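# Carry the tube rack through a self-closing door to the desk

## Task

Take the tube rack from the counter, carry it through the self-closing door and set it on the desk. It must finish upright with each tube seated all the way down in a hole, and the door must be closed at the end. Neither the rack nor any tube may touch the floor. One or both robots may be used. Finish by releasing the rack and backing away, and no robot may topple or be left leaning.

## Robot and tools

Robots: r1 and r2 are identical Hello Robot Stretch 3 units. Each has a two-wheel differential base (0.33 m long, 0.34 m wide, passive omni wheel at the rear), a lift on a mast, and a telescoping arm that sticks out to the robot's RIGHT side with a wrist and two-finger gripper at its end. The base cannot slide sideways, so moving the gripper forward means driving. An on-the-spot turn pivots about the point halfway between the drive wheels, 0.05 m behind the front edge; with the arm in and the wrist folded, the swept circle has radius 0.28 m, and an unfolded level wrist reaches outside it. A loose object may occasionally get nudged by the scene.

Frames: the base frame has its origin on the floor between the drive wheels, x forward, y left, z up. hand_pose is reported in it, located where closed fingertips meet; with all wrist joints at 0 its x axis is up, y points back along the arm toward the mast, z toward the rear. Odometry frame = base frame at scene start. Each robot reports only in its own frames, so relative positions between robots come only from images, lidar_m, wrist_depth_mm and head_depth_mm.

execute_actions: argument actions is a list holding one action (or empty, which just returns state and images). An action is an object keyed "r1" and/or "r2"; each value may contain base, joints, contact_limits. Everything in one action starts at once and may finish at different times. base takes exactly one key: translate_m (metres, -1 to 1, a relative drive from the current base position, forward positive) or rotate_rad (radians, -3.2 to 3.2, relative turn, counter-clockwise/left positive). joints is a set of absolute targets by name: lift_m 0 to 1.1 (arm height); arm_m 0 to 0.52 (extension); wrist_yaw_rad -1.345 to 4.42 (0 along the arm, positive toward the front, 3.0 folded over the base); wrist_pitch_rad -1.57 to 0.451 (0 level, negative tips fingers down); wrist_roll_rad -2.911 to 2.911 (0 fingers side by side); gripper_m -0.089 to 0.179 (larger is wider; actual fingertip gap is smaller by about 0.007 nearly closed to 0.025 fully open, and zero under 0.007); head_pan_rad -3.953 to 1.73 (0 forward, positive left, -1.57 looks along the arm); head_tilt_rad -1.53 to 0.419 (negative down). Done tolerances: 0.004 for lift, arm and gripper; 0.02 for yaw, roll, pan, tilt; 0.05 for pitch. contact_limits: {"arm_m": N}, N a motor_effort percentage 1 to 100; the arm stops with contact_stop when its effort hits about N (or -N retracting) and holds no harder than that until the next action. Too small stops it instantly. Anything omitted may keep pushing toward an earlier target unseen in the status lines. An unknown key or out-of-range number rejects the whole call with no motion. cameras: list of names (r1_head_camera, r1_nav_camera, r1_wrist_camera, same for r2, or "all"); null/omitted/all gives every camera, [] none. The pictures line lists image order. Once a result reports a stop, the remaining movement, wait and finished_scene calls in that reply are skipped.

wait: seconds 0 to 10; commands nothing, returns state and images. zoom_image: camera plus region [x0, y0, x1, y1] in pixels of that camera's most recent full image, top-left origin, at most 504x504. finished_scene: pass the current scene number; irreversible, reports success. Replying without any tool call ends everything.

Result lines: base_status and joint_status tell how each motion ended. Base done means the wheels turned the commanded amount, slip included; off_target means something blocks it and it is still pushing. After contact_stop, time_out or torque_fault the old target is dropped. Arm and lift stop on firm contact and then go slack until commanded again; a slack lift can sag under load or keep pressing, and closing fingers on a surface lifts it. Base, wrist and head have no contact stop. A wrist servo overloaded for several seconds shuts off for 10 s (torque_fault), going limp. on_its_own covers uncommanded parts; its held at value is a target, not a position; effort outside the rest range suggests load or pushing. motor_effort is percent of maximum, positive toward larger joint values (wheels: positive pushes forward), bracket = peak; readings carry fixed and random errors. lidar_m: 12 distances (m) from the base origin, 30-degree sectors starting straight ahead and going counter-clockwise (4th left, 7th behind, 10th right), scan plane 0.17 m up, range 0.15 to 12 m, "-" nothing; it misses glass, thin legs and table tops, sees the other robot, and own parts can block sectors 5, 6, 9, 10. wrist_depth_mm (45 to 1000) and head_depth_mm (280 to 4000, sideways image) are 7x7 grids of median depth from top left. base_odometry counts wheel turns; heading -3.142 to 3.142 positive left; turned_by_wheels and turned_by_imu give turn since last result; base_tilt in degrees (forward/right positive) has a fixed bias up to about 4 degrees.

Gripping: command gripper_m below the object's width to hold; to let go, open at least 0.02 beyond the touch value. Status and reading don't confirm a grasp; over-squeezing triggers a stall guard that weakens grip, so resend a different value to re-grip.

Speed: base goes up to 0.30 m/s and 1.9 rad/s only when stowed (lift_m < 0.30, arm_m < 0.03, wrist_yaw_rad > 2.54); otherwise 0.10 m/s and 0.63 rad/s.

Avoid: fold or unfold the wrist only with lift_m 0.32 to 0.95, wrist_pitch_rad -0.4, roll near 0; after folding, lift may go down to 0.25. With yaw below -0.4 keep pitch at -0.5 or lower. Arm pushing on something rigid with the gripper above about 0.45 m can tip the robot before contact stops, more so with a higher limit or a repeat push. Driving while gripping or pushing something fixed, or snagging furniture (especially reversing), can tip it: reverse in small steps, free the gripper, and lower lift to about 0.2 if still leaning. Robots pressing each other hard ends the run and no line reports robot-to-robot contact; base travel differs between robots by up to 2.5 cm per metre, which strains a shared load. Avoid drops, slams and hard hits. Camera calibration (K, distortion, T_world_to_cam in the carrying robot's base frame) is given per camera and is only approximate.

Each tool is called after "Request:" in YAML: its name, and indented under it one key for each argument.

## Session

Request:
execute_actions:
  actions: []

Scene clock: 0.00 s.
r1.base_odometry: x=+0.000 y=+0.000 heading=+0.000 (m, m, rad; r1's odometry frame)
r1.turned_by_wheels: +0.000 (rad since the last result)
r1.turned_by_imu: +0.000 (rad since the last result)
r1.base_tilt: forward=+0.0 right=+0.8 (deg)
r1.lidar_m: 0.68 0.68 0.85 1.93 2.28 1.31 1.35 1.37 1.19 1.09 1.11 0.74
r1.head_depth_mm: 680 677 672 670 665 661 658 / 670 665 661 658 654 650 647 / 657 653 652 647 644 639 638 / 648 644 641 637 633 632 627 / 637 634 630 627 625 621 618 / 629 625 621 618 615 612 608 / 617 615 612 609 605 603 599
r1.base_status: not commanded
r1.joint_positions: lift_m=+0.591 arm_m=+0.001 wrist_yaw_rad=+2.831 wrist_pitch_rad=-0.374 wrist_roll_rad=-0.017 gripper_m=+0.037 head_pan_rad=+0.007 head_tilt_rad=+0.007
r1.joint_status: not commanded
r1.motor_effort: left_wheel=+0 right_wheel=+1 lift_m=+32 arm_m=-1 wrist_yaw_rad=+0 wrist_pitch_rad=+4 wrist_roll_rad=+0 gripper_m=+1 head_pan_rad=+1 head_tilt_rad=+2 (%)
r1.hand_pose: x=+0.0490 y=+0.0725 z=+0.6142 quat_wxyz=(+0.238, +0.701, +0.025, +0.672) (m; r1's base frame)
r1.wrist_depth_mm: - - - - 981 721 546 / - - - - - 726 573 / - - - - - 746 586 / - - - - - 776 595 / - - - - - 807 608 / 902 - 951 936 939 834 623 / 760 774 797 780 801 786 646
r2.base_odometry: x=+0.000 y=+0.000 heading=+0.000 (m, m, rad; r2's odometry frame)
r2.turned_by_wheels: +0.000 (rad since the last result)
r2.turned_by_imu: +0.000 (rad since the last result)
r2.base_tilt: forward=-1.4 right=+3.5 (deg)
r2.lidar_m: 0.89 0.93 0.94 1.19 2.39 2.42 1.80 1.68 1.20 0.78 0.71 0.72
r2.head_depth_mm: 1451 1472 1467 1481 1488 952 757 / 1419 1419 1416 1428 1423 1364 833 / 1285 1281 1277 1280 1276 1273 1283 / 1154 1161 1156 1164 1166 1162 1161 / 1063 1063 1064 1062 1070 1064 1065 / 979 979 980 984 980 984 985 / 910 912 910 910 913 911 915
r2.base_status: not commanded
r2.joint_positions: lift_m=+0.475 arm_m=-0.001 wrist_yaw_rad=+3.112 wrist_pitch_rad=-0.362 wrist_roll_rad=-0.008 gripper_m=+0.037 head_pan_rad=+0.015 head_tilt_rad=-0.006
r2.joint_status: not commanded
r2.motor_effort: left_wheel=+0 right_wheel=+0 lift_m=+27 arm_m=-1 wrist_yaw_rad=+1 wrist_pitch_rad=+5 wrist_roll_rad=+0 gripper_m=+0 head_pan_rad=+0 head_tilt_rad=+2 (%)
r2.hand_pose: x=-0.0145 y=+0.0869 z=+0.5009 quat_wxyz=(+0.137, +0.694, +0.118, +0.697) (m; r2's base frame)
r2.wrist_depth_mm: - - - - - 869 709 / - - - - - 903 729 / - - - - - 951 776 / - - - - - - 825 / 831 847 - 880 937 878 841 / 720 733 - 740 773 762 768 / 617 632 626 641 644 662 676
pictures: r1_head_camera (sideways: a quarter turn clockwise sets it upright), r1_nav_camera (sideways: a quarter turn counterclockwise sets it upright), r1_wrist_camera, r2_head_camera (sideways: a quarter turn clockwise sets it upright), r2_nav_camera (sideways: a quarter turn counterclockwise sets it upright), r2_wrist_camera
Images, in order (width x height): r1_head_camera 896x504, r1_nav_camera 672x504, r1_wrist_camera 644x364, r2_head_camera 896x504, r2_nav_camera 672x504, r2_wrist_camera 644x364.

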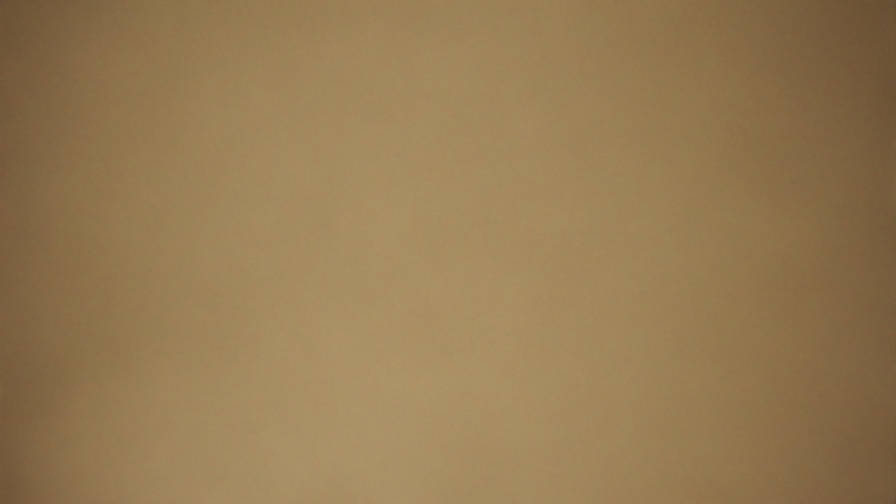

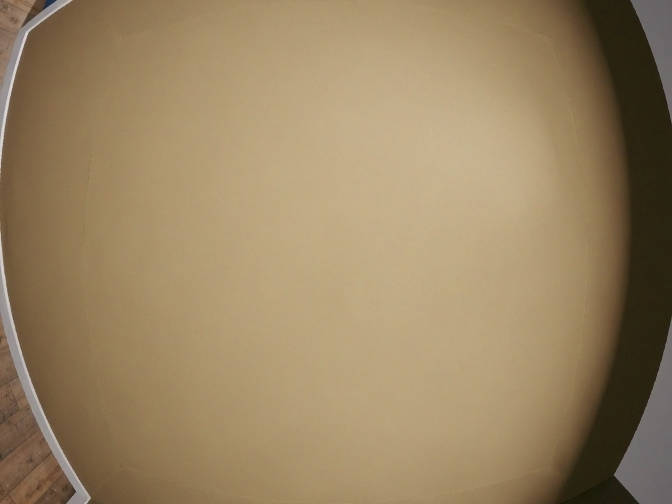

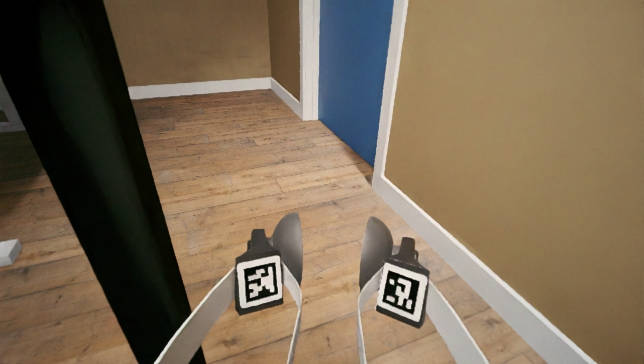

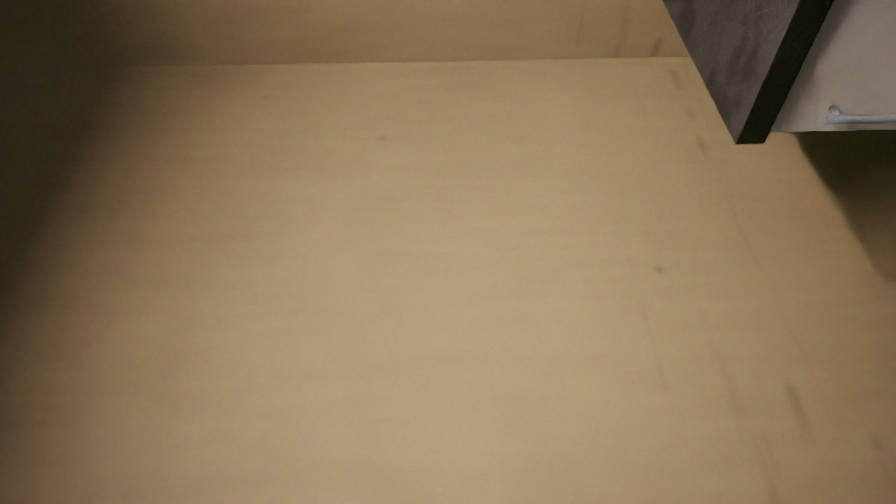

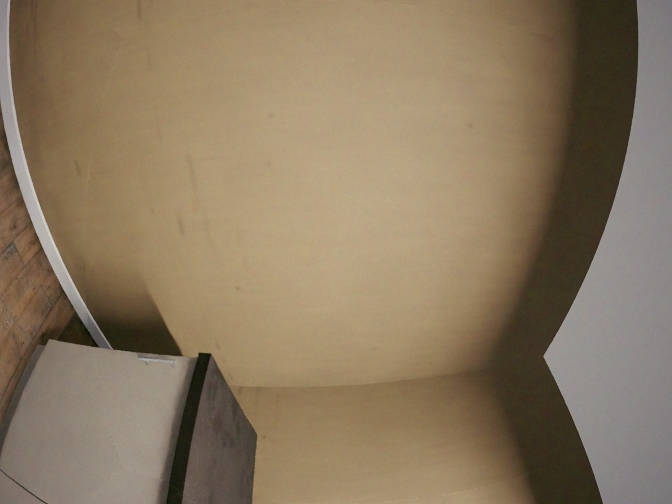

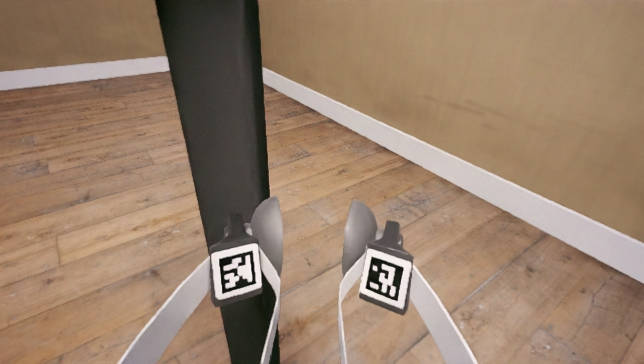

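Look around.

Request:
execute_actions:
  actions:
    - {"r1":{"joints":{"head_pan_rad":1.6,"head_tilt_rad":-0.5}},"r2":{"joints":{"head_pan_rad":-1.4,"head_tilt_rad":-0.5}}}
  cameras: ["r1_head_camera","r1_nav_camera","r2_head_camera","r2_nav_camera"]

Request:
execute_actions:
  actions:
    - {"r1":{"joints":{"head_pan_rad":-3.0,"head_tilt_rad":-0.5}},"r2":{"joints":{"head_pan_rad":-3.2,"head_tilt_rad":-0.5}}}
  cameras: ["r1_nav_camera","r2_nav_camera"]

Scene clock: 10.63 s.
r1.base_odometry: x=+0.000 y=+0.000 heading=+0.000 (m, m, rad; r1's odometry frame)
r1.turned_by_wheels: +0.000 (rad since the last result)
r1.turned_by_imu: -0.001 (rad since the last result)
r1.base_tilt: forward=-0.1 right=+0.8 (deg)
r1.lidar_m: 0.68 0.69 0.85 1.93 2.27 1.32 1.35 1.36 1.19 1.09 1.11 0.74
r1.head_depth_mm: 1526 1584 1643 1694 1758 1620 1331 / 1758 1814 1954 2087 2045 1620 1334 / 2279 2441 2694 2638 2056 1623 1341 / 2293 2478 2702 2830 2063 1632 1339 / 2257 2459 2650 2808 2055 1628 1344 / 2227 2410 2624 2752 2071 1634 1345 / 2201 2378 2567 2693 2076 1643 1381
r1.base_status: not commanded
r1.joint_positions: lift_m=+0.591 arm_m=+0.001 wrist_yaw_rad=+2.831 wrist_pitch_rad=-0.374 wrist_roll_rad=-0.017 gripper_m=+0.037 head_pan_rad=+1.593 head_tilt_rad=-0.493
r1.joint_status: all done
r1.motor_effort: left_wheel=+0(1) right_wheel=+1(1) lift_m=+33(32) arm_m=-1(1) wrist_yaw_rad=+1(0) wrist_pitch_rad=+4(4) wrist_roll_rad=+0(0) gripper_m=+0(1) head_pan_rad=+4(53) head_tilt_rad=-4(37) (%)
r1.hand_pose: x=+0.0490 y=+0.0725 z=+0.6142 quat_wxyz=(+0.238, +0.701, +0.025, +0.672) (m; r1's base frame)
r1.wrist_depth_mm: - - - - 967 707 563 / - - - - - 730 565 / - - - - - 744 578 / - - - - - 770 605 / - - - - - 827 624 / 890 - 949 900 939 829 624 / 766 768 781 781 796 759 640
r2.base_odometry: x=+0.000 y=+0.000 heading=+0.000 (m, m, rad; r2's odometry frame)
r2.turned_by_wheels: +0.000 (rad since the last result)
r2.turned_by_imu: -0.001 (rad since the last result)
r2.base_tilt: forward=-1.4 right=+3.5 (deg)
r2.lidar_m: 0.89 0.93 0.94 1.19 2.39 2.41 1.79 1.67 1.20 0.78 0.71 0.72
r2.head_depth_mm: 1563 1736 1234 1195 1393 1537 1277 / 1471 1630 1233 1082 1246 1441 1281 / 1388 1520 1244 991 1119 1304 1279 / 1304 1429 1238 922 1016 1163 1276 / 1233 1343 1241 866 936 1054 1222 / 1171 1263 1243 828 867 968 1100 / 1121 1209 1242 799 803 890 999
r2.base_status: not commanded
r2.joint_positions: lift_m=+0.475 arm_m=-0.001 wrist_yaw_rad=+3.112 wrist_pitch_rad=-0.362 wrist_roll_rad=-0.008 gripper_m=+0.037 head_pan_rad=-1.393 head_tilt_rad=-0.493
r2.joint_status: all done
r2.motor_effort: left_wheel=+0(0) right_wheel=+0(0) lift_m=+27(27) arm_m=-1(1) wrist_yaw_rad=+1(1) wrist_pitch_rad=+5(5) wrist_roll_rad=+0(0) gripper_m=+0(0) head_pan_rad=-3(50) head_tilt_rad=-5(42) (%)
r2.hand_pose: x=-0.0145 y=+0.0869 z=+0.5009 quat_wxyz=(+0.137, +0.694, +0.118, +0.697) (m; r2's base frame)
r2.wrist_depth_mm: - - - - - 853 721 / - - - - - 895 739 / - - - - - 954 776 / - - - - - - 810 / 851 860 - 900 893 893 825 / 718 736 - 735 766 776 760 / 615 624 627 640 651 649 659
pictures: r1_head_camera (sideways: a quarter turn clockwise sets it upright), r1_nav_camera (sideways: a quarter turn counterclockwise sets it upright), r2_head_camera (sideways: a quarter turn clockwise sets it upright), r2_nav_camera (sideways: a quarter turn counterclockwise sets it upright)
camera_calibration (this result's frames):
r1_head_camera: T_world_to_cam=[[-0.00851918, -0.453094, -0.891422, 1.18162], [-0.99981, -0.0117658, 0.0155354, -0.012893], [-0.0175272, 0.891385, -0.452908, 0.544313], [0, 0, 0, 1]] pos_world=[0.00671611, 0.0500398, 1.30004]
r1_nav_camera: T_world_to_cam=[[0.0254531, 0.496229, 0.867819, -1.08645], [0.998743, 0.0248756, -0.0435172, 0.101564], [-0.043182, 0.867836, -0.494972, 0.607193], [0, 0, 0, 1]] pos_world=[-0.0475628, 0.00965761, 1.24781]
r2_head_camera: T_world_to_cam=[[-0.0500751, 0.464816, -0.88399, 1.1715], [0.990996, 0.133171, 0.013887, -0.0219535], [0.124177, -0.875335, -0.467299, 0.571297], [0, 0, 0, 1]] pos_world=[0.0094768, -0.0415321, 1.30287]
r2_nav_camera: T_world_to_cam=[[0.0251722, -0.441169, 0.897071, -1.12092], [-0.980867, -0.184182, -0.0630551, 0.142276], [0.193042, -0.878321, -0.437364, 0.522232], [0, 0, 0, 1]] pos_world=[0.066957, -0.00962337, 1.24292]
Images, in order (width x height): r1_head_camera 896x504, r1_nav_camera 672x504, r2_head_camera 896x504, r2_nav_camera 672x504.

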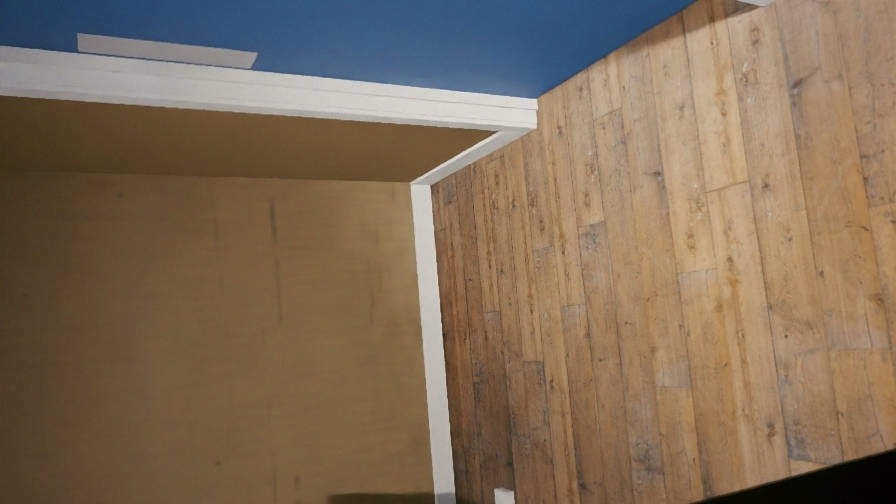

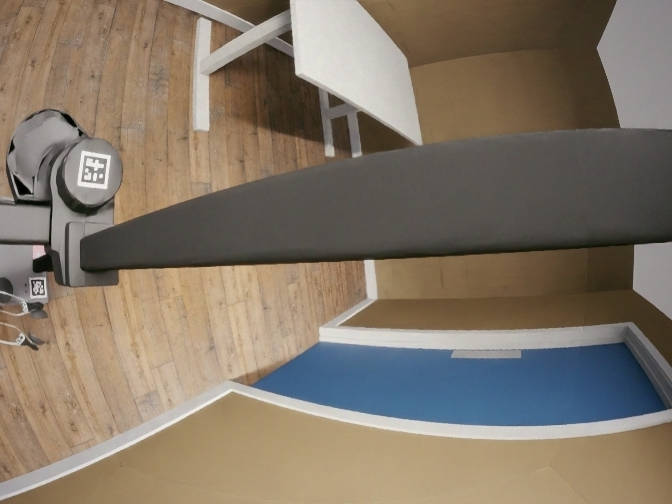

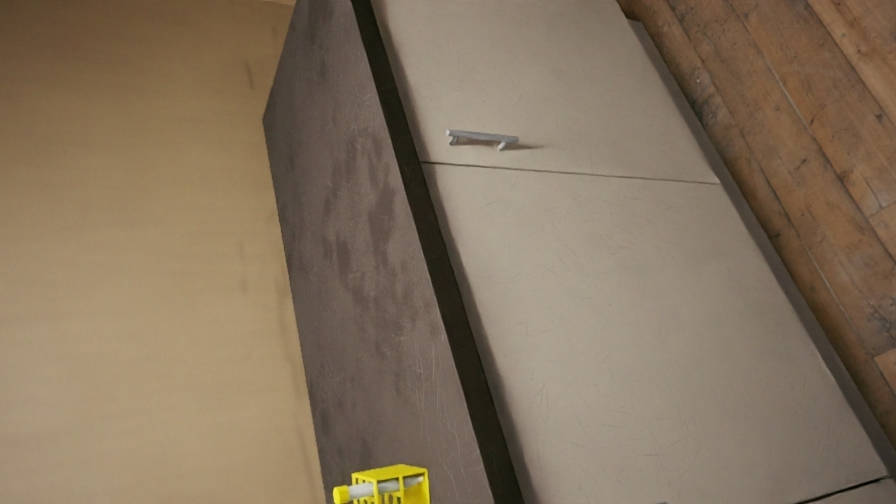

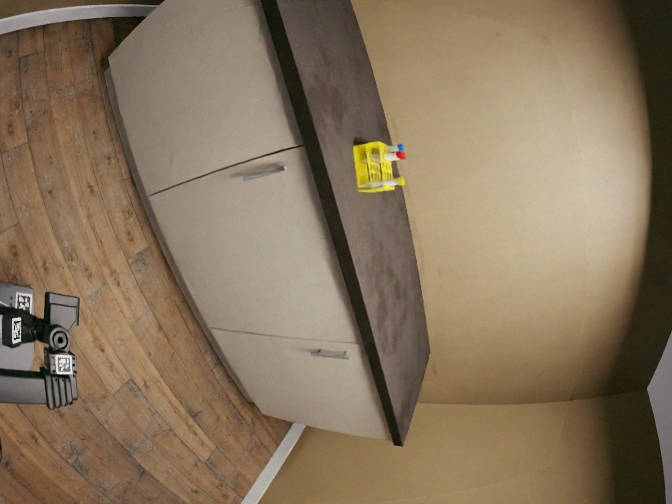

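Scene clock: 13.07 s.
r1.base_odometry: x=+0.000 y=+0.000 heading=+0.000 (m, m, rad; r1's odometry frame)
r1.turned_by_wheels: +0.000 (rad since the last result)
r1.turned_by_imu: -0.001 (rad since the last result)
r1.base_tilt: forward=+0.0 right=+0.8 (deg)
r1.lidar_m: 0.68 0.68 0.84 1.93 2.27 1.31 1.35 1.36 1.19 1.09 1.11 0.74
r1.head_depth_mm: 1138 1235 1347 1472 1638 1607 1336 / 1134 1230 1342 1468 1628 1620 1336 / 1137 1229 1338 1472 1623 1623 1332 / 1133 1227 1335 1470 1622 1632 1346 / 1133 1221 1334 1466 1623 1627 1344 / 1135 1227 1341 1469 1619 1644 1342 / 1125 1220 1330 1463 1616 1644 1346
r1.base_status: not commanded
r1.joint_positions: lift_m=+0.591 arm_m=+0.001 wrist_yaw_rad=+2.831 wrist_pitch_rad=-0.374 wrist_roll_rad=-0.017 gripper_m=+0.037 head_pan_rad=-2.993 head_tilt_rad=-0.494
r1.joint_status: all done
r1.motor_effort: left_wheel=+0(0) right_wheel=+1(1) lift_m=+33(33) arm_m=+0(1) wrist_yaw_rad=+1(0) wrist_pitch_rad=+4(4) wrist_roll_rad=+0(0) gripper_m=+0(0) head_pan_rad=-3(54) head_tilt_rad=-3(3) (%)
r1.hand_pose: x=+0.0490 y=+0.0725 z=+0.6142 quat_wxyz=(+0.238, +0.701, +0.025, +0.672) (m; r1's base frame)
r1.wrist_depth_mm: - - - - 993 715 555 / - - - - - 718 560 / - - - - - 757 587 / - - - - - 772 594 / - - - - - 808 628 / 916 - 952 912 924 822 625 / 784 782 797 798 796 775 639
r2.base_odometry: x=+0.000 y=+0.000 heading=+0.000 (m, m, rad; r2's odometry frame)
r2.turned_by_wheels: +0.000 (rad since the last result)
r2.turned_by_imu: -0.001 (rad since the last result)
r2.base_tilt: forward=-1.4 right=+3.5 (deg)
r2.lidar_m: 0.89 0.93 0.95 1.19 2.39 2.42 1.79 1.67 1.20 0.78 0.71 0.72
r2.head_depth_mm: 2238 2387 2571 2617 1921 1536 1280 / 2334 2546 2783 2611 1942 1539 1279 / 2128 2336 2602 2620 1939 1527 1276 / 1931 2098 2328 2481 1938 1532 1273 / 1782 1910 2097 2256 1947 1540 1271 / 1643 1762 1924 2082 1931 1539 1279 / 1529 1636 1748 1882 1944 1541 1277
r2.base_status: not commanded
r2.joint_positions: lift_m=+0.475 arm_m=-0.001 wrist_yaw_rad=+3.112 wrist_pitch_rad=-0.362 wrist_roll_rad=-0.008 gripper_m=+0.037 head_pan_rad=-3.193 head_tilt_rad=-0.494
r2.joint_status: all done
r2.motor_effort: left_wheel=+0(0) right_wheel=+0(0) lift_m=+27(27) arm_m=-1(0) wrist_yaw_rad=+0(0) wrist_pitch_rad=+5(5) wrist_roll_rad=+0(0) gripper_m=+0(0) head_pan_rad=-5(49) head_tilt_rad=-4(5) (%)
r2.hand_pose: x=-0.0145 y=+0.0869 z=+0.5009 quat_wxyz=(+0.137, +0.694, +0.118, +0.697) (m; r2's base frame)
r2.wrist_depth_mm: - - - - - 851 722 / - - - - - 892 741 / - - - - - 928 765 / - - - - - - 804 / 858 854 - 891 893 897 831 / 722 728 - 748 767 758 778 / 623 638 621 640 643 661 661
pictures: r1_nav_camera (sideways: a quarter turn counterclockwise sets it upright), r2_nav_camera (sideways: a quarter turn counterclockwise sets it upright)
camera_calibration (this result's frames):
r1_nav_camera: T_world_to_cam=[[-0.495749, -0.0375789, 0.867653, -1.08305], [-0.151025, 0.987572, -0.0435182, 0.108579], [-0.855234, -0.152611, -0.495263, 0.612526], [0, 0, 0, 1]] pos_world=[0.00332754, -0.0544508, 1.2478]
r2_nav_camera: T_world_to_cam=[[-0.435664, 0.0757414, 0.896917, -1.11791], [0.0435226, 0.99706, -0.0630578, 0.136031], [-0.899056, 0.0115641, -0.43768, 0.529305], [0, 0, 0, 1]] pos_world=[-0.0170784, -0.0570798, 1.24292]
Images, in order (width x height): r1_nav_camera 672x504, r2_nav_camera 672x504.

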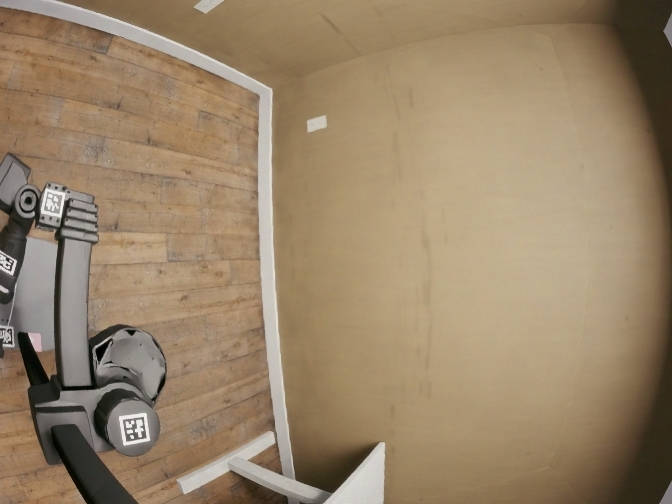

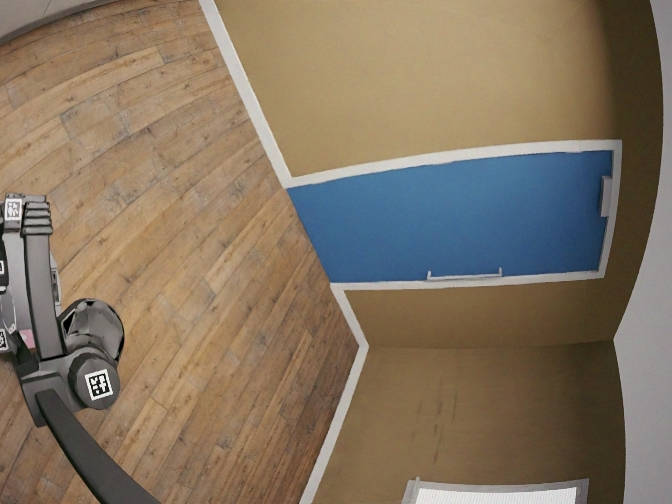

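Request:
execute_actions:
  actions:
    - {"r1":{"base":{"rotate_rad":1.71},"joints":{"head_pan_rad":0,"head_tilt_rad":-0.6,"wrist_yaw_rad":3.0,"wrist_pitch_rad":-0.4,"lift_m":0.25}},"r2":{"joints":{"head_pan_rad":-1.0,"head_tilt_rad":-0.4}}}
  cameras: ["r1_nav_camera","r2_head_camera"]

Scene clock: 65.37 s.
r1.base_odometry: x=+0.000 y=+0.000 heading=+1.710 (m, m, rad; r1's odometry frame)
r1.turned_by_wheels: +1.710 (rad since the last result)
r1.turned_by_imu: +1.725 (rad since the last result)
r1.base_tilt: forward=+0.0 right=+0.8 (deg)
r1.lidar_m: 2.60 1.31 1.37 1.35 1.40 1.13 1.09 0.96 0.70 0.68 0.70 0.96
r1.head_depth_mm: 1865 1903 1950 2085 1815 1485 1254 / 2294 2469 2678 2357 1821 1487 1264 / 2284 2499 2781 2359 1839 1495 1257 / 2275 2505 2755 2373 1847 1493 1263 / 2270 2495 2746 2373 1836 1497 1266 / 2252 2483 2759 2377 1840 1499 1267 / 2241 2411 2746 2409 1845 1508 1264
r1.base_status: done
r1.joint_positions: lift_m=+0.250 arm_m=+0.001 wrist_yaw_rad=+2.997 wrist_pitch_rad=-0.416 wrist_roll_rad=-0.017 gripper_m=+0.037 head_pan_rad=-0.007 head_tilt_rad=-0.593
r1.joint_status: all done
r1.motor_effort: left_wheel=-3(10) right_wheel=+3(8) lift_m=+28(31) arm_m=+0(1) wrist_yaw_rad=+2(1) wrist_pitch_rad=+4(4) wrist_roll_rad=+0(0) gripper_m=+1(1) head_pan_rad=+4(51) head_tilt_rad=-4(18) (%)
r1.hand_pose: x=+0.0111 y=+0.0761 z=+0.2634 quat_wxyz=(+0.195, +0.694, +0.098, +0.686) (m; r1's base frame)
r1.wrist_depth_mm: - - - - - - - / - - - - - - - / 922 889 955 931 940 944 965 / 676 674 692 700 698 722 725 / 545 556 - 565 585 566 581 / 479 497 - - 475 479 485 / - - - - 402 407 411
r2.base_odometry: x=+0.000 y=+0.000 heading=+0.000 (m, m, rad; r2's odometry frame)
r2.turned_by_wheels: +0.000 (rad since the last result)
r2.turned_by_imu: -0.002 (rad since the last result)
r2.base_tilt: forward=-1.4 right=+3.5 (deg)
r2.lidar_m: 0.89 0.93 0.95 1.19 2.39 2.42 1.80 1.67 1.20 0.78 0.71 0.72
r2.head_depth_mm: 1197 1295 1380 945 880 985 1116 / 1176 1265 1360 948 858 957 1077 / 1157 1243 1338 949 838 931 1045 / 1150 1226 1313 896 816 903 1016 / 1127 1209 1296 917 800 883 986 / 1109 1192 1287 954 779 863 964 / 1095 1172 1267 957 767 840 932
r2.base_status: not commanded
r2.joint_positions: lift_m=+0.475 arm_m=-0.001 wrist_yaw_rad=+3.112 wrist_pitch_rad=-0.362 wrist_roll_rad=-0.008 gripper_m=+0.037 head_pan_rad=-1.007 head_tilt_rad=-0.409
r2.joint_status: all done
r2.motor_effort: left_wheel=+0(0) right_wheel=+0(0) lift_m=+27(27) arm_m=-1(1) wrist_yaw_rad=-1(1) wrist_pitch_rad=+5(5) wrist_roll_rad=+0(0) gripper_m=+0(0) head_pan_rad=+3(47) head_tilt_rad=+6(20) (%)
r2.hand_pose: x=-0.0145 y=+0.0869 z=+0.5009 quat_wxyz=(+0.137, +0.694, +0.118, +0.697) (m; r2's base frame)
r2.wrist_depth_mm: - - - - - 847 716 / - - - - - 918 751 / - - - - - 940 779 / - - - - - - 794 / 810 850 - 876 896 905 831 / 716 718 - 745 769 761 774 / 622 623 631 635 636 657 653
pictures: r1_nav_camera (sideways: a quarter turn counterclockwise sets it upright), r2_head_camera (sideways: a quarter turn clockwise sets it upright)
camera_calibration (this result's frames):
r1_nav_camera: T_world_to_cam=[[0.578851, -0.0403804, 0.814433, -1.02021], [-0.0083555, -0.999014, -0.0435935, 0.107801], [0.81539, 0.0184292, -0.578618, 0.710785], [0, 0, 0, 1]] pos_world=[0.0118862, 0.0533987, 1.24687]
r2_head_camera: T_world_to_cam=[[-0.1803, 0.347148, -0.920315, 1.21969], [0.867459, 0.497197, 0.0176008, -0.0260366], [0.463688, -0.795163, -0.390781, 0.469655], [0, 0, 0, 1]] pos_world=[0.0247211, -0.0370137, 1.30649]
Images, in order (width x height): r1_nav_camera 672x504, r2_head_camera 896x504.

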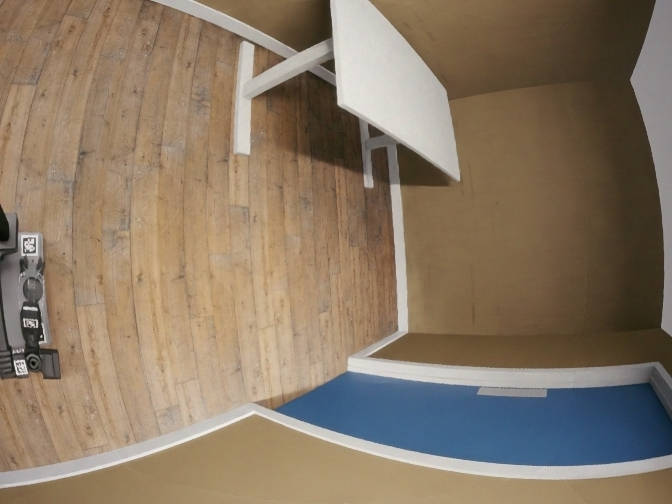

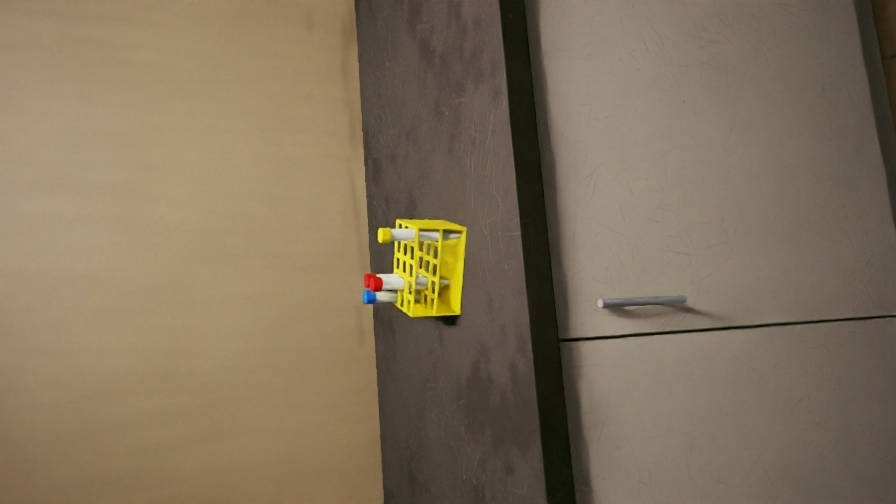

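Request:
zoom_image:
  camera: "r2_head_camera"
  region: [340, 190, 500, 350]

Region (340, 190, 500, 350) of r2_head_camera's 896x504 image, scaled by 3.150, with more detail than that image has.

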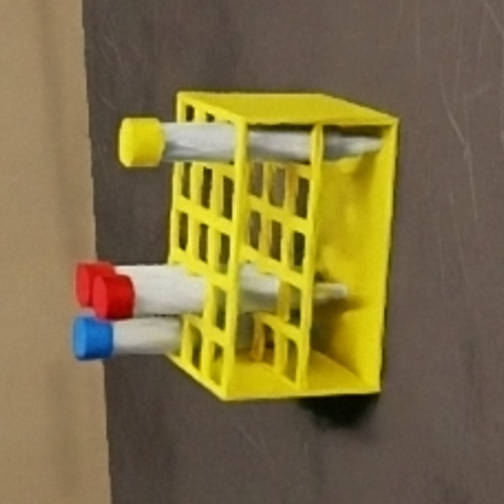

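Request:
execute_actions:
  actions:
    - {"r1":{"base":{"translate_m":1.0}},"r2":{"base":{"translate_m":0.22},"joints":{"lift_m":0.93,"wrist_pitch_rad":-0.4,"wrist_yaw_rad":0.0,"gripper_m":0.179}}}
  cameras: ["r2_nav_camera"]

Request:
execute_actions:
  actions:
    - {"r1":{"base":{"translate_m":0.42},"joints":{"head_pan_rad":-1.57,"head_tilt_rad":-0.9}},"r2":{"base":{"rotate_rad":0.35},"joints":{"lift_m":1.0,"wrist_pitch_rad":-0.2,"head_pan_rad":-1.57,"head_tilt_rad":-0.5}}}
  cameras: ["r1_nav_camera","r2_head_camera","r2_wrist_camera"]

Scene clock: 130.30 s.
r1.base_odometry: x=-0.138 y=+0.990 heading=+1.710 (m, m, rad; r1's odometry frame)
r1.turned_by_wheels: +0.000 (rad since the last result)
r1.turned_by_imu: +0.001 (rad since the last result)
r1.base_tilt: forward=+0.0 right=+0.7 (deg)
r1.lidar_m: 1.67 1.50 1.40 0.89 1.40 1.93 2.10 0.96 0.70 0.67 0.79 1.07
r1.head_depth_mm: 1421 1559 1729 1880 1781 1490 1251 / 1413 1557 1728 1958 1829 1484 1255 / 1413 1547 1720 1941 1820 1494 1262 / 1415 1556 1717 1930 1833 1500 1264 / 1402 1539 1698 1915 1837 1497 1260 / 1400 1531 1696 1911 1841 1501 1267 / 1394 1531 1693 1914 1850 1497 1269
r1.base_status: done
r1.joint_positions: lift_m=+0.250 arm_m=+0.001 wrist_yaw_rad=+2.998 wrist_pitch_rad=-0.416 wrist_roll_rad=-0.017 gripper_m=+0.037 head_pan_rad=-0.007 head_tilt_rad=-0.593
r1.joint_status: not commanded
r1.motor_effort: left_wheel=-4(8) right_wheel=+4(10) lift_m=+28(29) arm_m=-1(1) wrist_yaw_rad=+1(2) wrist_pitch_rad=+4(4) wrist_roll_rad=+0(0) gripper_m=+0(0) head_pan_rad=+4(4) head_tilt_rad=-4(4) (%)
r1.hand_pose: x=+0.0110 y=+0.0761 z=+0.2633 quat_wxyz=(+0.195, +0.694, +0.098, +0.686) (m; r1's base frame)
r1.wrist_depth_mm: - - - - - - - / - - - - - - - / 912 901 925 897 953 967 968 / 672 686 695 710 708 722 723 / 553 554 - 552 582 561 583 / 477 494 - - 474 476 474 / - - - - 402 407 414
r2.base_odometry: x=+0.220 y=+0.000 heading=+0.000 (m, m, rad; r2's odometry frame)
r2.turned_by_wheels: +0.000 (rad since the last result)
r2.turned_by_imu: -0.001 (rad since the last result)
r2.base_tilt: forward=-1.3 right=+3.5 (deg)
r2.lidar_m: 0.82 0.76 0.77 0.97 2.06 2.55 1.99 1.85 0.97 0.63 0.58 0.58
r2.head_depth_mm: 1072 1157 1257 949 720 777 882 / 1062 1138 1233 819 700 745 867 / 1043 1125 1216 894 690 745 834 / 1030 1107 1202 951 678 720 811 / 1016 1093 1179 955 663 704 786 / 1000 1080 1162 956 664 685 764 / 989 1060 1141 956 666 669 745
r2.base_status: done
r2.joint_positions: lift_m=+0.929 arm_m=-0.001 wrist_yaw_rad=+0.003 wrist_pitch_rad=-0.414 wrist_roll_rad=-0.008 gripper_m=+0.179 head_pan_rad=-1.007 head_tilt_rad=-0.409
r2.joint_status: all done
r2.motor_effort: left_wheel=+0(4) right_wheel=+0(2) lift_m=+40(43) arm_m=-1(0) wrist_yaw_rad=-2(1) wrist_pitch_rad=+4(5) wrist_roll_rad=+0(0) gripper_m=+0(99) head_pan_rad=+4(4) head_tilt_rad=+6(6) (%)
r2.hand_pose: x=-0.0209 y=-0.3691 z=+0.9429 quat_wxyz=(+0.695, +0.147, -0.689, -0.144) (m; r2's base frame)
r2.wrist_depth_mm: 643 485 685 721 758 817 - / 411 423 435 490 596 843 - / 323 348 429 535 694 - - / 346 405 483 609 813 - - / 360 442 531 694 977 - - / - 490 586 765 - - - / 448 540 674 - - - -
pictures: r2_nav_camera (sideways: a quarter turn counterclockwise sets it upright)
camera_calibration (this result's frames):
r2_nav_camera: T_world_to_cam=[[0.147804, -0.333694, 0.931022, -1.16597], [-0.836707, -0.544108, -0.0621869, 0.140273], [0.527328, -0.769802, -0.359626, 0.41903], [0, 0, 0, 1]] pos_world=[0.0687362, 0.00981594, 1.24496]
Images, in order (width x height): r2_nav_camera 672x504.

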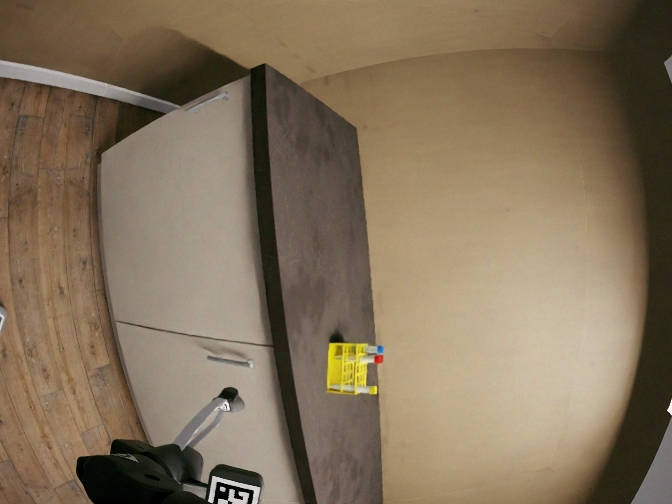

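Scene clock: 133.43 s.
r1.base_odometry: x=-0.197 y=+1.406 heading=+1.710 (m, m, rad; r1's odometry frame)
r1.turned_by_wheels: +0.000 (rad since the last result)
r1.turned_by_imu: +0.000 (rad since the last result)
r1.base_tilt: forward=-0.1 right=+0.8 (deg)
r1.lidar_m: 1.25 1.30 1.18 1.36 1.40 1.92 2.52 0.96 0.79 0.75 0.78 0.96
r1.head_depth_mm: 661 767 905 1117 1355 1258 1124 / 662 764 904 1111 1374 1270 1124 / 660 762 906 1107 1379 1265 1144 / 659 760 900 1103 1368 1266 1163 / 657 760 898 1100 1366 1264 1126 / 656 756 898 1093 1371 1269 1133 / 655 754 894 1093 1295 1275 1129
r1.base_status: done
r1.joint_positions: lift_m=+0.250 arm_m=+0.001 wrist_yaw_rad=+2.998 wrist_pitch_rad=-0.416 wrist_roll_rad=-0.017 gripper_m=+0.037 head_pan_rad=-1.563 head_tilt_rad=-0.889
r1.joint_status: all done
r1.motor_effort: left_wheel=-4(8) right_wheel=+3(9) lift_m=+29(29) arm_m=-1(0) wrist_yaw_rad=+2(2) wrist_pitch_rad=+4(5) wrist_roll_rad=+0(0) gripper_m=+0(1) head_pan_rad=-2(50) head_tilt_rad=-6(33) (%)
r1.hand_pose: x=+0.0109 y=+0.0761 z=+0.2633 quat_wxyz=(+0.195, +0.694, +0.098, +0.686) (m; r1's base frame)
r1.wrist_depth_mm: - - - - - - - / - - - - - - - / 908 843 927 920 962 937 936 / 677 686 695 701 718 719 716 / 549 540 - 562 594 577 585 / 469 493 - - 478 480 475 / - - - - 403 404 410
r2.base_odometry: x=+0.220 y=+0.000 heading=+0.350 (m, m, rad; r2's odometry frame)
r2.turned_by_wheels: +0.350 (rad since the last result)
r2.turned_by_imu: +0.347 (rad since the last result)
r2.base_tilt: forward=-1.4 right=+3.5 (deg)
r2.lidar_m: 0.76 0.76 0.86 1.45 2.52 2.18 1.85 1.29 0.69 0.58 0.58 0.65
r2.head_depth_mm: 1209 1330 1230 861 - - - / 1154 1276 1234 841 - - - / 1118 1222 1236 819 - - - / 1077 1177 1239 835 - - - / 1043 1132 1196 800 693 808 919 / 1012 1097 1162 798 672 753 859 / 980 1055 1121 796 636 709 806
r2.base_status: done
r2.joint_positions: lift_m=+0.999 arm_m=-0.001 wrist_yaw_rad=+0.002 wrist_pitch_rad=-0.221 wrist_roll_rad=-0.008 gripper_m=+0.179 head_pan_rad=-1.563 head_tilt_rad=-0.494
r2.joint_status: all done
r2.motor_effort: left_wheel=-2(5) right_wheel=+2(4) lift_m=+40(45) arm_m=+0(1) wrist_yaw_rad=-1(1) wrist_pitch_rad=+6(4) wrist_roll_rad=+0(0) gripper_m=+0(0) head_pan_rad=-4(37) head_tilt_rad=-4(18) (%)
r2.hand_pose: x=-0.0210 y=-0.3889 z=+1.0584 quat_wxyz=(+0.706, +0.079, -0.700, -0.077) (m; r2's base frame)
r2.wrist_depth_mm: 757 806 872 907 - - - / 817 866 913 947 - - - / 770 788 830 592 896 962 962 / 531 541 549 554 573 596 617 / 425 412 418 434 458 505 606 / - 366 415 468 522 572 707 / 381 403 456 502 588 661 787
pictures: r1_nav_camera (sideways: a quarter turn counterclockwise sets it upright), r2_head_camera (sideways: a quarter turn clockwise sets it upright), r2_wrist_camera
camera_calibration (this result's frames):
r1_nav_camera: T_world_to_cam=[[-0.0304341, -0.791918, 0.609868, -0.749902], [-0.999126, 0.00660174, -0.0412867, 0.110825], [0.0286695, -0.610592, -0.791427, 0.992371], [0, 0, 0, 1]] pos_world=[0.0594546, 0.011341, 1.24731]
r2_head_camera: T_world_to_cam=[[0.0293055, 0.466829, -0.883862, 1.17085], [0.999239, -0.0364585, 0.0138748, -0.0219878], [-0.0257471, -0.883596, -0.467542, 0.572527], [0, 0, 0, 1]] pos_world=[0.00239966, -0.0415048, 1.30285]
r2_wrist_camera: T_world_to_cam=[[-0.999057, 0.0116637, 0.0418226, -0.068064], [-0.0337254, 0.398195, -0.916681, 1.15588], [-0.0273454, -0.917227, -0.397426, 0.22353], [0, 0, 0, 1]] pos_world=[-0.0229049, -0.254443, 1.15125]
Images, in order (width x height): r1_nav_camera 672x504, r2_head_camera 896x504, r2_wrist_camera 644x364.

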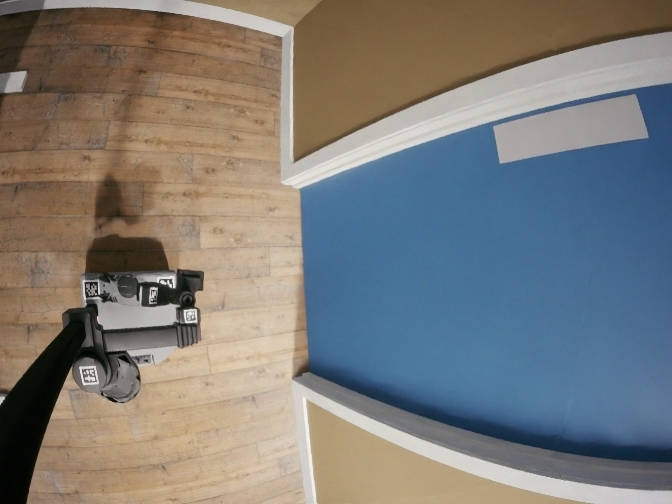

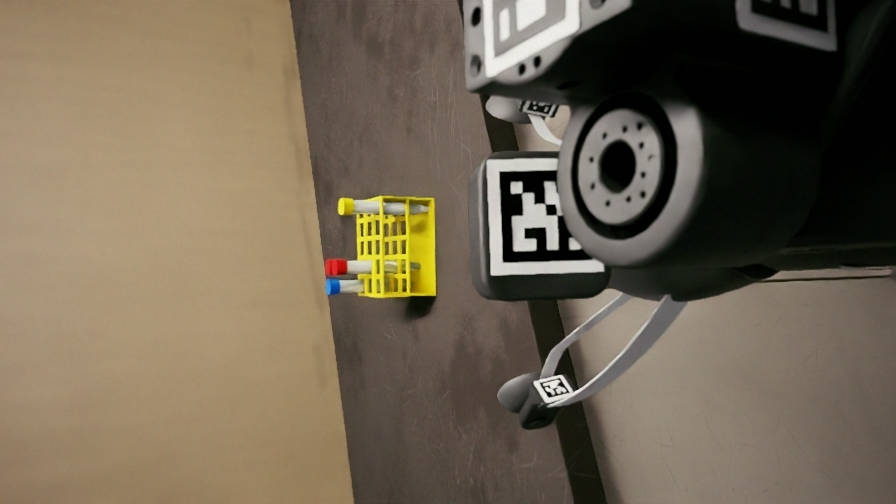

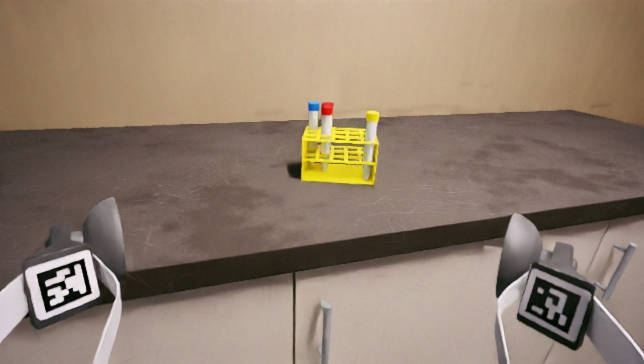

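Request:
execute_actions:
  actions:
    - {"r1":{"base":{"rotate_rad":-1.57},"joints":{"head_pan_rad":0,"head_tilt_rad":-0.9}},"r2":{"joints":{"lift_m":0.92,"arm_m":0.0}}}
  cameras: []

Request:
execute_actions:
  actions:
    - {"r1":{"base":{"translate_m":0.65}},"r2":{"joints":{"arm_m":0.27}}}
  cameras: ["r1_nav_camera","r2_head_camera","r2_wrist_camera"]

Scene clock: 162.53 s.
r1.base_odometry: x=-0.197 y=+1.406 heading=+0.140 (m, m, rad; r1's odometry frame)
r1.turned_by_wheels: -1.570 (rad since the last result)
r1.turned_by_imu: -1.583 (rad since the last result)
r1.base_tilt: forward=-0.1 right=+0.8 (deg)
r1.lidar_m: 0.76 0.78 0.96 1.26 1.30 1.18 1.35 0.98 1.93 2.52 0.96 0.78
r1.head_depth_mm: 658 762 906 1116 1359 1263 1123 / 657 759 902 1105 1367 1267 1127 / 654 757 899 1103 1366 1264 1128 / 653 754 896 1094 1363 1271 1127 / 650 752 891 1091 1358 1266 1128 / 648 750 887 1083 1362 1273 1133 / 648 747 881 1080 1279 1268 1138
r1.base_status: done
r1.joint_positions: lift_m=+0.250 arm_m=+0.001 wrist_yaw_rad=+2.998 wrist_pitch_rad=-0.416 wrist_roll_rad=-0.017 gripper_m=+0.037 head_pan_rad=-0.007 head_tilt_rad=-0.889
r1.joint_status: all done
r1.motor_effort: left_wheel=+3(13) right_wheel=-1(5) lift_m=+27(28) arm_m=-1(1) wrist_yaw_rad=+2(1) wrist_pitch_rad=+5(4) wrist_roll_rad=+0(0) gripper_m=+1(0) head_pan_rad=+5(52) head_tilt_rad=-6(6) (%)
r1.hand_pose: x=+0.0109 y=+0.0761 z=+0.2633 quat_wxyz=(+0.195, +0.694, +0.098, +0.686) (m; r1's base frame)
r1.wrist_depth_mm: - - - - - - 721 / - - - - - - 734 / 840 916 922 945 956 916 727 / 686 682 703 692 703 732 688 / 548 546 - 562 593 567 591 / 472 499 - - 471 469 477 / - - - - 405 408 407
r2.base_odometry: x=+0.220 y=+0.000 heading=+0.350 (m, m, rad; r2's odometry frame)
r2.turned_by_wheels: +0.000 (rad since the last result)
r2.turned_by_imu: -0.001 (rad since the last result)
r2.base_tilt: forward=-1.4 right=+3.5 (deg)
r2.lidar_m: 0.76 0.76 0.86 1.45 2.52 2.18 1.85 1.29 0.69 0.58 0.57 0.64
r2.head_depth_mm: 1206 1333 1230 829 896 1007 - / 1164 1270 1234 794 824 943 - / 1122 1221 1238 796 783 - - / 1075 1176 1235 797 734 - - / 1041 1137 1188 797 702 794 927 / 1007 1095 1162 801 644 755 857 / 981 1057 1123 800 636 710 805
r2.base_status: not commanded
r2.joint_positions: lift_m=+0.921 arm_m=+0.000 wrist_yaw_rad=+0.002 wrist_pitch_rad=-0.220 wrist_roll_rad=-0.008 gripper_m=+0.179 head_pan_rad=-1.563 head_tilt_rad=-0.494
r2.joint_status: all done
r2.motor_effort: left_wheel=-2(2) right_wheel=+2(2) lift_m=+10(36) arm_m=+5(5) wrist_yaw_rad=-1(1) wrist_pitch_rad=+6(6) wrist_roll_rad=+0(0) gripper_m=+0(0) head_pan_rad=-4(3) head_tilt_rad=-4(4) (%)
r2.hand_pose: x=-0.0210 y=-0.3894 z=+0.9799 quat_wxyz=(+0.706, +0.079, -0.700, -0.077) (m; r2's base frame)
r2.wrist_depth_mm: 753 806 846 907 - - - / 799 808 879 934 - - - / 518 539 556 559 589 615 659 / 356 365 372 388 424 464 520 / 308 341 385 426 473 528 600 / - 388 413 462 519 567 704 / 376 417 453 503 582 651 794
pictures: none
No camera images: the call's "cameras" was empty. Leave "cameras" out to get every camera's image.

Scene clock: 166.50 s.
r1.base_odometry: x=+0.447 y=+1.497 heading=+0.140 (m, m, rad; r1's odometry frame)
r1.turned_by_wheels: +0.000 (rad since the last result)
r1.turned_by_imu: +0.001 (rad since the last result)
r1.base_tilt: forward=+0.0 right=+0.8 (deg)
r1.lidar_m: - - 0.15 0.40 1.30 1.73 1.60 1.60 2.62 0.40 0.15 -
r1.head_depth_mm: - - - - - - 337 / - - - - - - 351 / - - - - - - 344 / - - - - - - 337 / - - - - - - 331 / - - - - - - 326 / - - - - - - 321
r1.base_status: done
r1.joint_positions: lift_m=+0.250 arm_m=+0.001 wrist_yaw_rad=+2.998 wrist_pitch_rad=-0.416 wrist_roll_rad=-0.017 gripper_m=+0.037 head_pan_rad=-0.007 head_tilt_rad=-0.890
r1.joint_status: not commanded
r1.motor_effort: left_wheel=+2(13) right_wheel=-1(3) lift_m=+28(28) arm_m=-1(1) wrist_yaw_rad=+1(2) wrist_pitch_rad=+5(5) wrist_roll_rad=+0(0) gripper_m=+0(1) head_pan_rad=+4(5) head_tilt_rad=-6(6) (%)
r1.hand_pose: x=+0.0109 y=+0.0760 z=+0.2632 quat_wxyz=(+0.195, +0.694, +0.098, +0.686) (m; r1's base frame)
r1.wrist_depth_mm: - - - 409 298 168 117 / - - - 450 301 170 117 / 895 913 908 498 308 170 118 / 674 691 687 557 307 171 118 / 544 553 - 550 281 172 119 / 472 494 - - 254 173 119 / - - - - 340 173 120
r2.base_odometry: x=+0.220 y=+0.000 heading=+0.350 (m, m, rad; r2's odometry frame)
r2.turned_by_wheels: +0.000 (rad since the last result)
r2.turned_by_imu: -0.001 (rad since the last result)
r2.base_tilt: forward=-1.4 right=+3.5 (deg)
r2.lidar_m: 0.76 0.76 0.86 1.45 2.52 2.18 1.86 1.29 0.69 0.58 0.58 0.65
r2.head_depth_mm: 1205 1332 1235 842 - 1056 1244 / 1163 1273 1234 - 843 978 1195 / 1114 1223 1255 - 803 906 1069 / 1082 1177 1233 - 760 850 988 / 1043 1127 1189 794 702 797 919 / 1012 1094 1160 794 664 750 859 / 978 1057 1123 799 636 709 804
r2.base_status: not commanded
r2.joint_positions: lift_m=+0.921 arm_m=+0.270 wrist_yaw_rad=+0.002 wrist_pitch_rad=-0.220 wrist_roll_rad=-0.008 gripper_m=+0.179 head_pan_rad=-1.563 head_tilt_rad=-0.494
r2.joint_status: all done
r2.motor_effort: left_wheel=-2(2) right_wheel=+2(2) lift_m=+10(10) arm_m=+6(7) wrist_yaw_rad=-1(1) wrist_pitch_rad=+6(6) wrist_roll_rad=+0(0) gripper_m=+0(0) head_pan_rad=-4(3) head_tilt_rad=-4(5) (%)
r2.hand_pose: x=-0.0211 y=-0.6594 z=+0.9799 quat_wxyz=(+0.706, +0.079, -0.700, -0.077) (m; r2's base frame)
r2.wrist_depth_mm: 571 593 632 687 734 814 829 / 593 627 694 695 760 837 895 / 515 532 550 309 496 622 638 / 355 360 373 325 334 404 411 / 283 276 280 288 292 305 305 / - 217 222 229 234 236 242 / 184 186 188 190 191 195 194
pictures: r1_nav_camera (sideways: a quarter turn counterclockwise sets it upright), r2_head_camera (sideways: a quarter turn clockwise sets it upright), r2_wrist_camera
camera_calibration (this result's frames):
r1_nav_camera: T_world_to_cam=[[0.791838, -0.0418279, 0.609298, -0.754174], [-0.0210061, -0.998927, -0.0412765, 0.104845], [0.61037, 0.0198854, -0.791867, 0.989395], [0, 0, 0, 1]] pos_world=[-0.00451148, 0.0535125, 1.24731]
r2_head_camera: T_world_to_cam=[[0.0294378, 0.466981, -0.883777, 1.17074], [0.999228, -0.0367468, 0.0138667, -0.0219772], [-0.0260005, -0.883503, -0.467702, 0.572738], [0, 0, 0, 1]] pos_world=[0.00238779, -0.0415039, 1.30285]
r2_wrist_camera: T_world_to_cam=[[-0.999054, 0.0119592, 0.0418176, -0.0614961], [-0.0336134, 0.397859, -0.916831, 1.19157], [-0.0276021, -0.917369, -0.39708, -0.056183], [0, 0, 0, 1]] pos_world=[-0.0229358, -0.524883, 1.07273]
Images, in order (width x height): r1_nav_camera 672x504, r2_head_camera 896x504, r2_wrist_camera 644x364.

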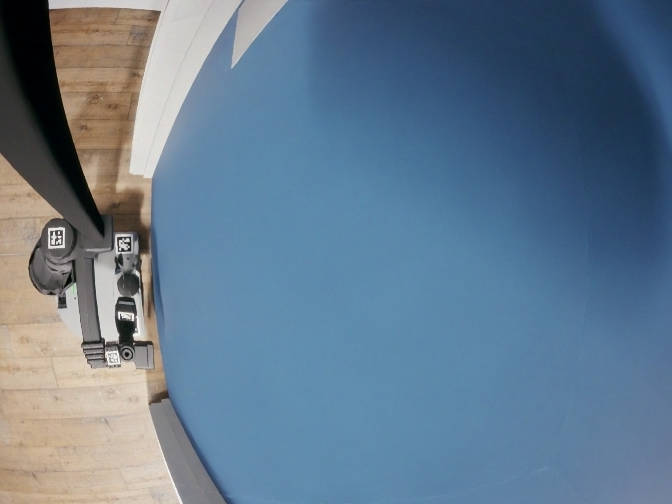

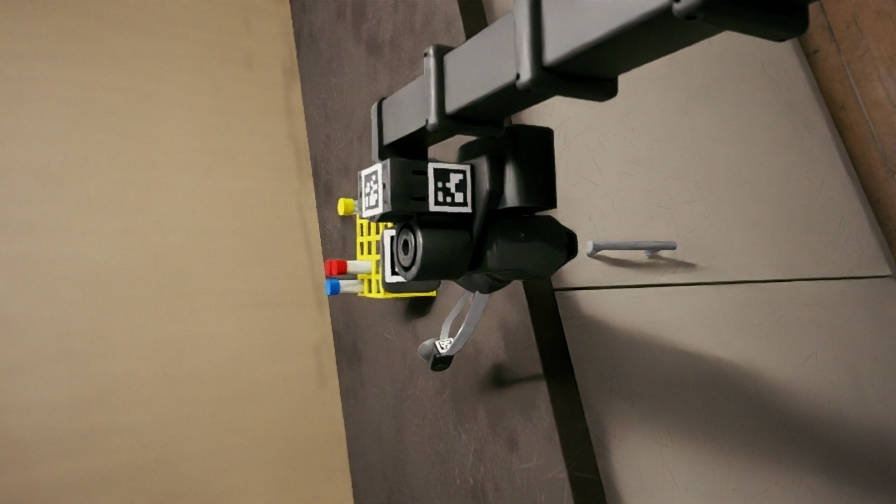

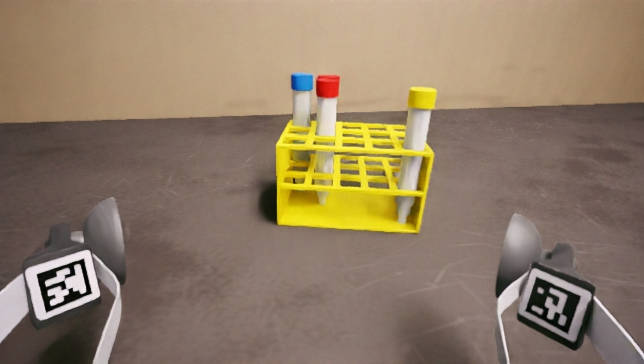

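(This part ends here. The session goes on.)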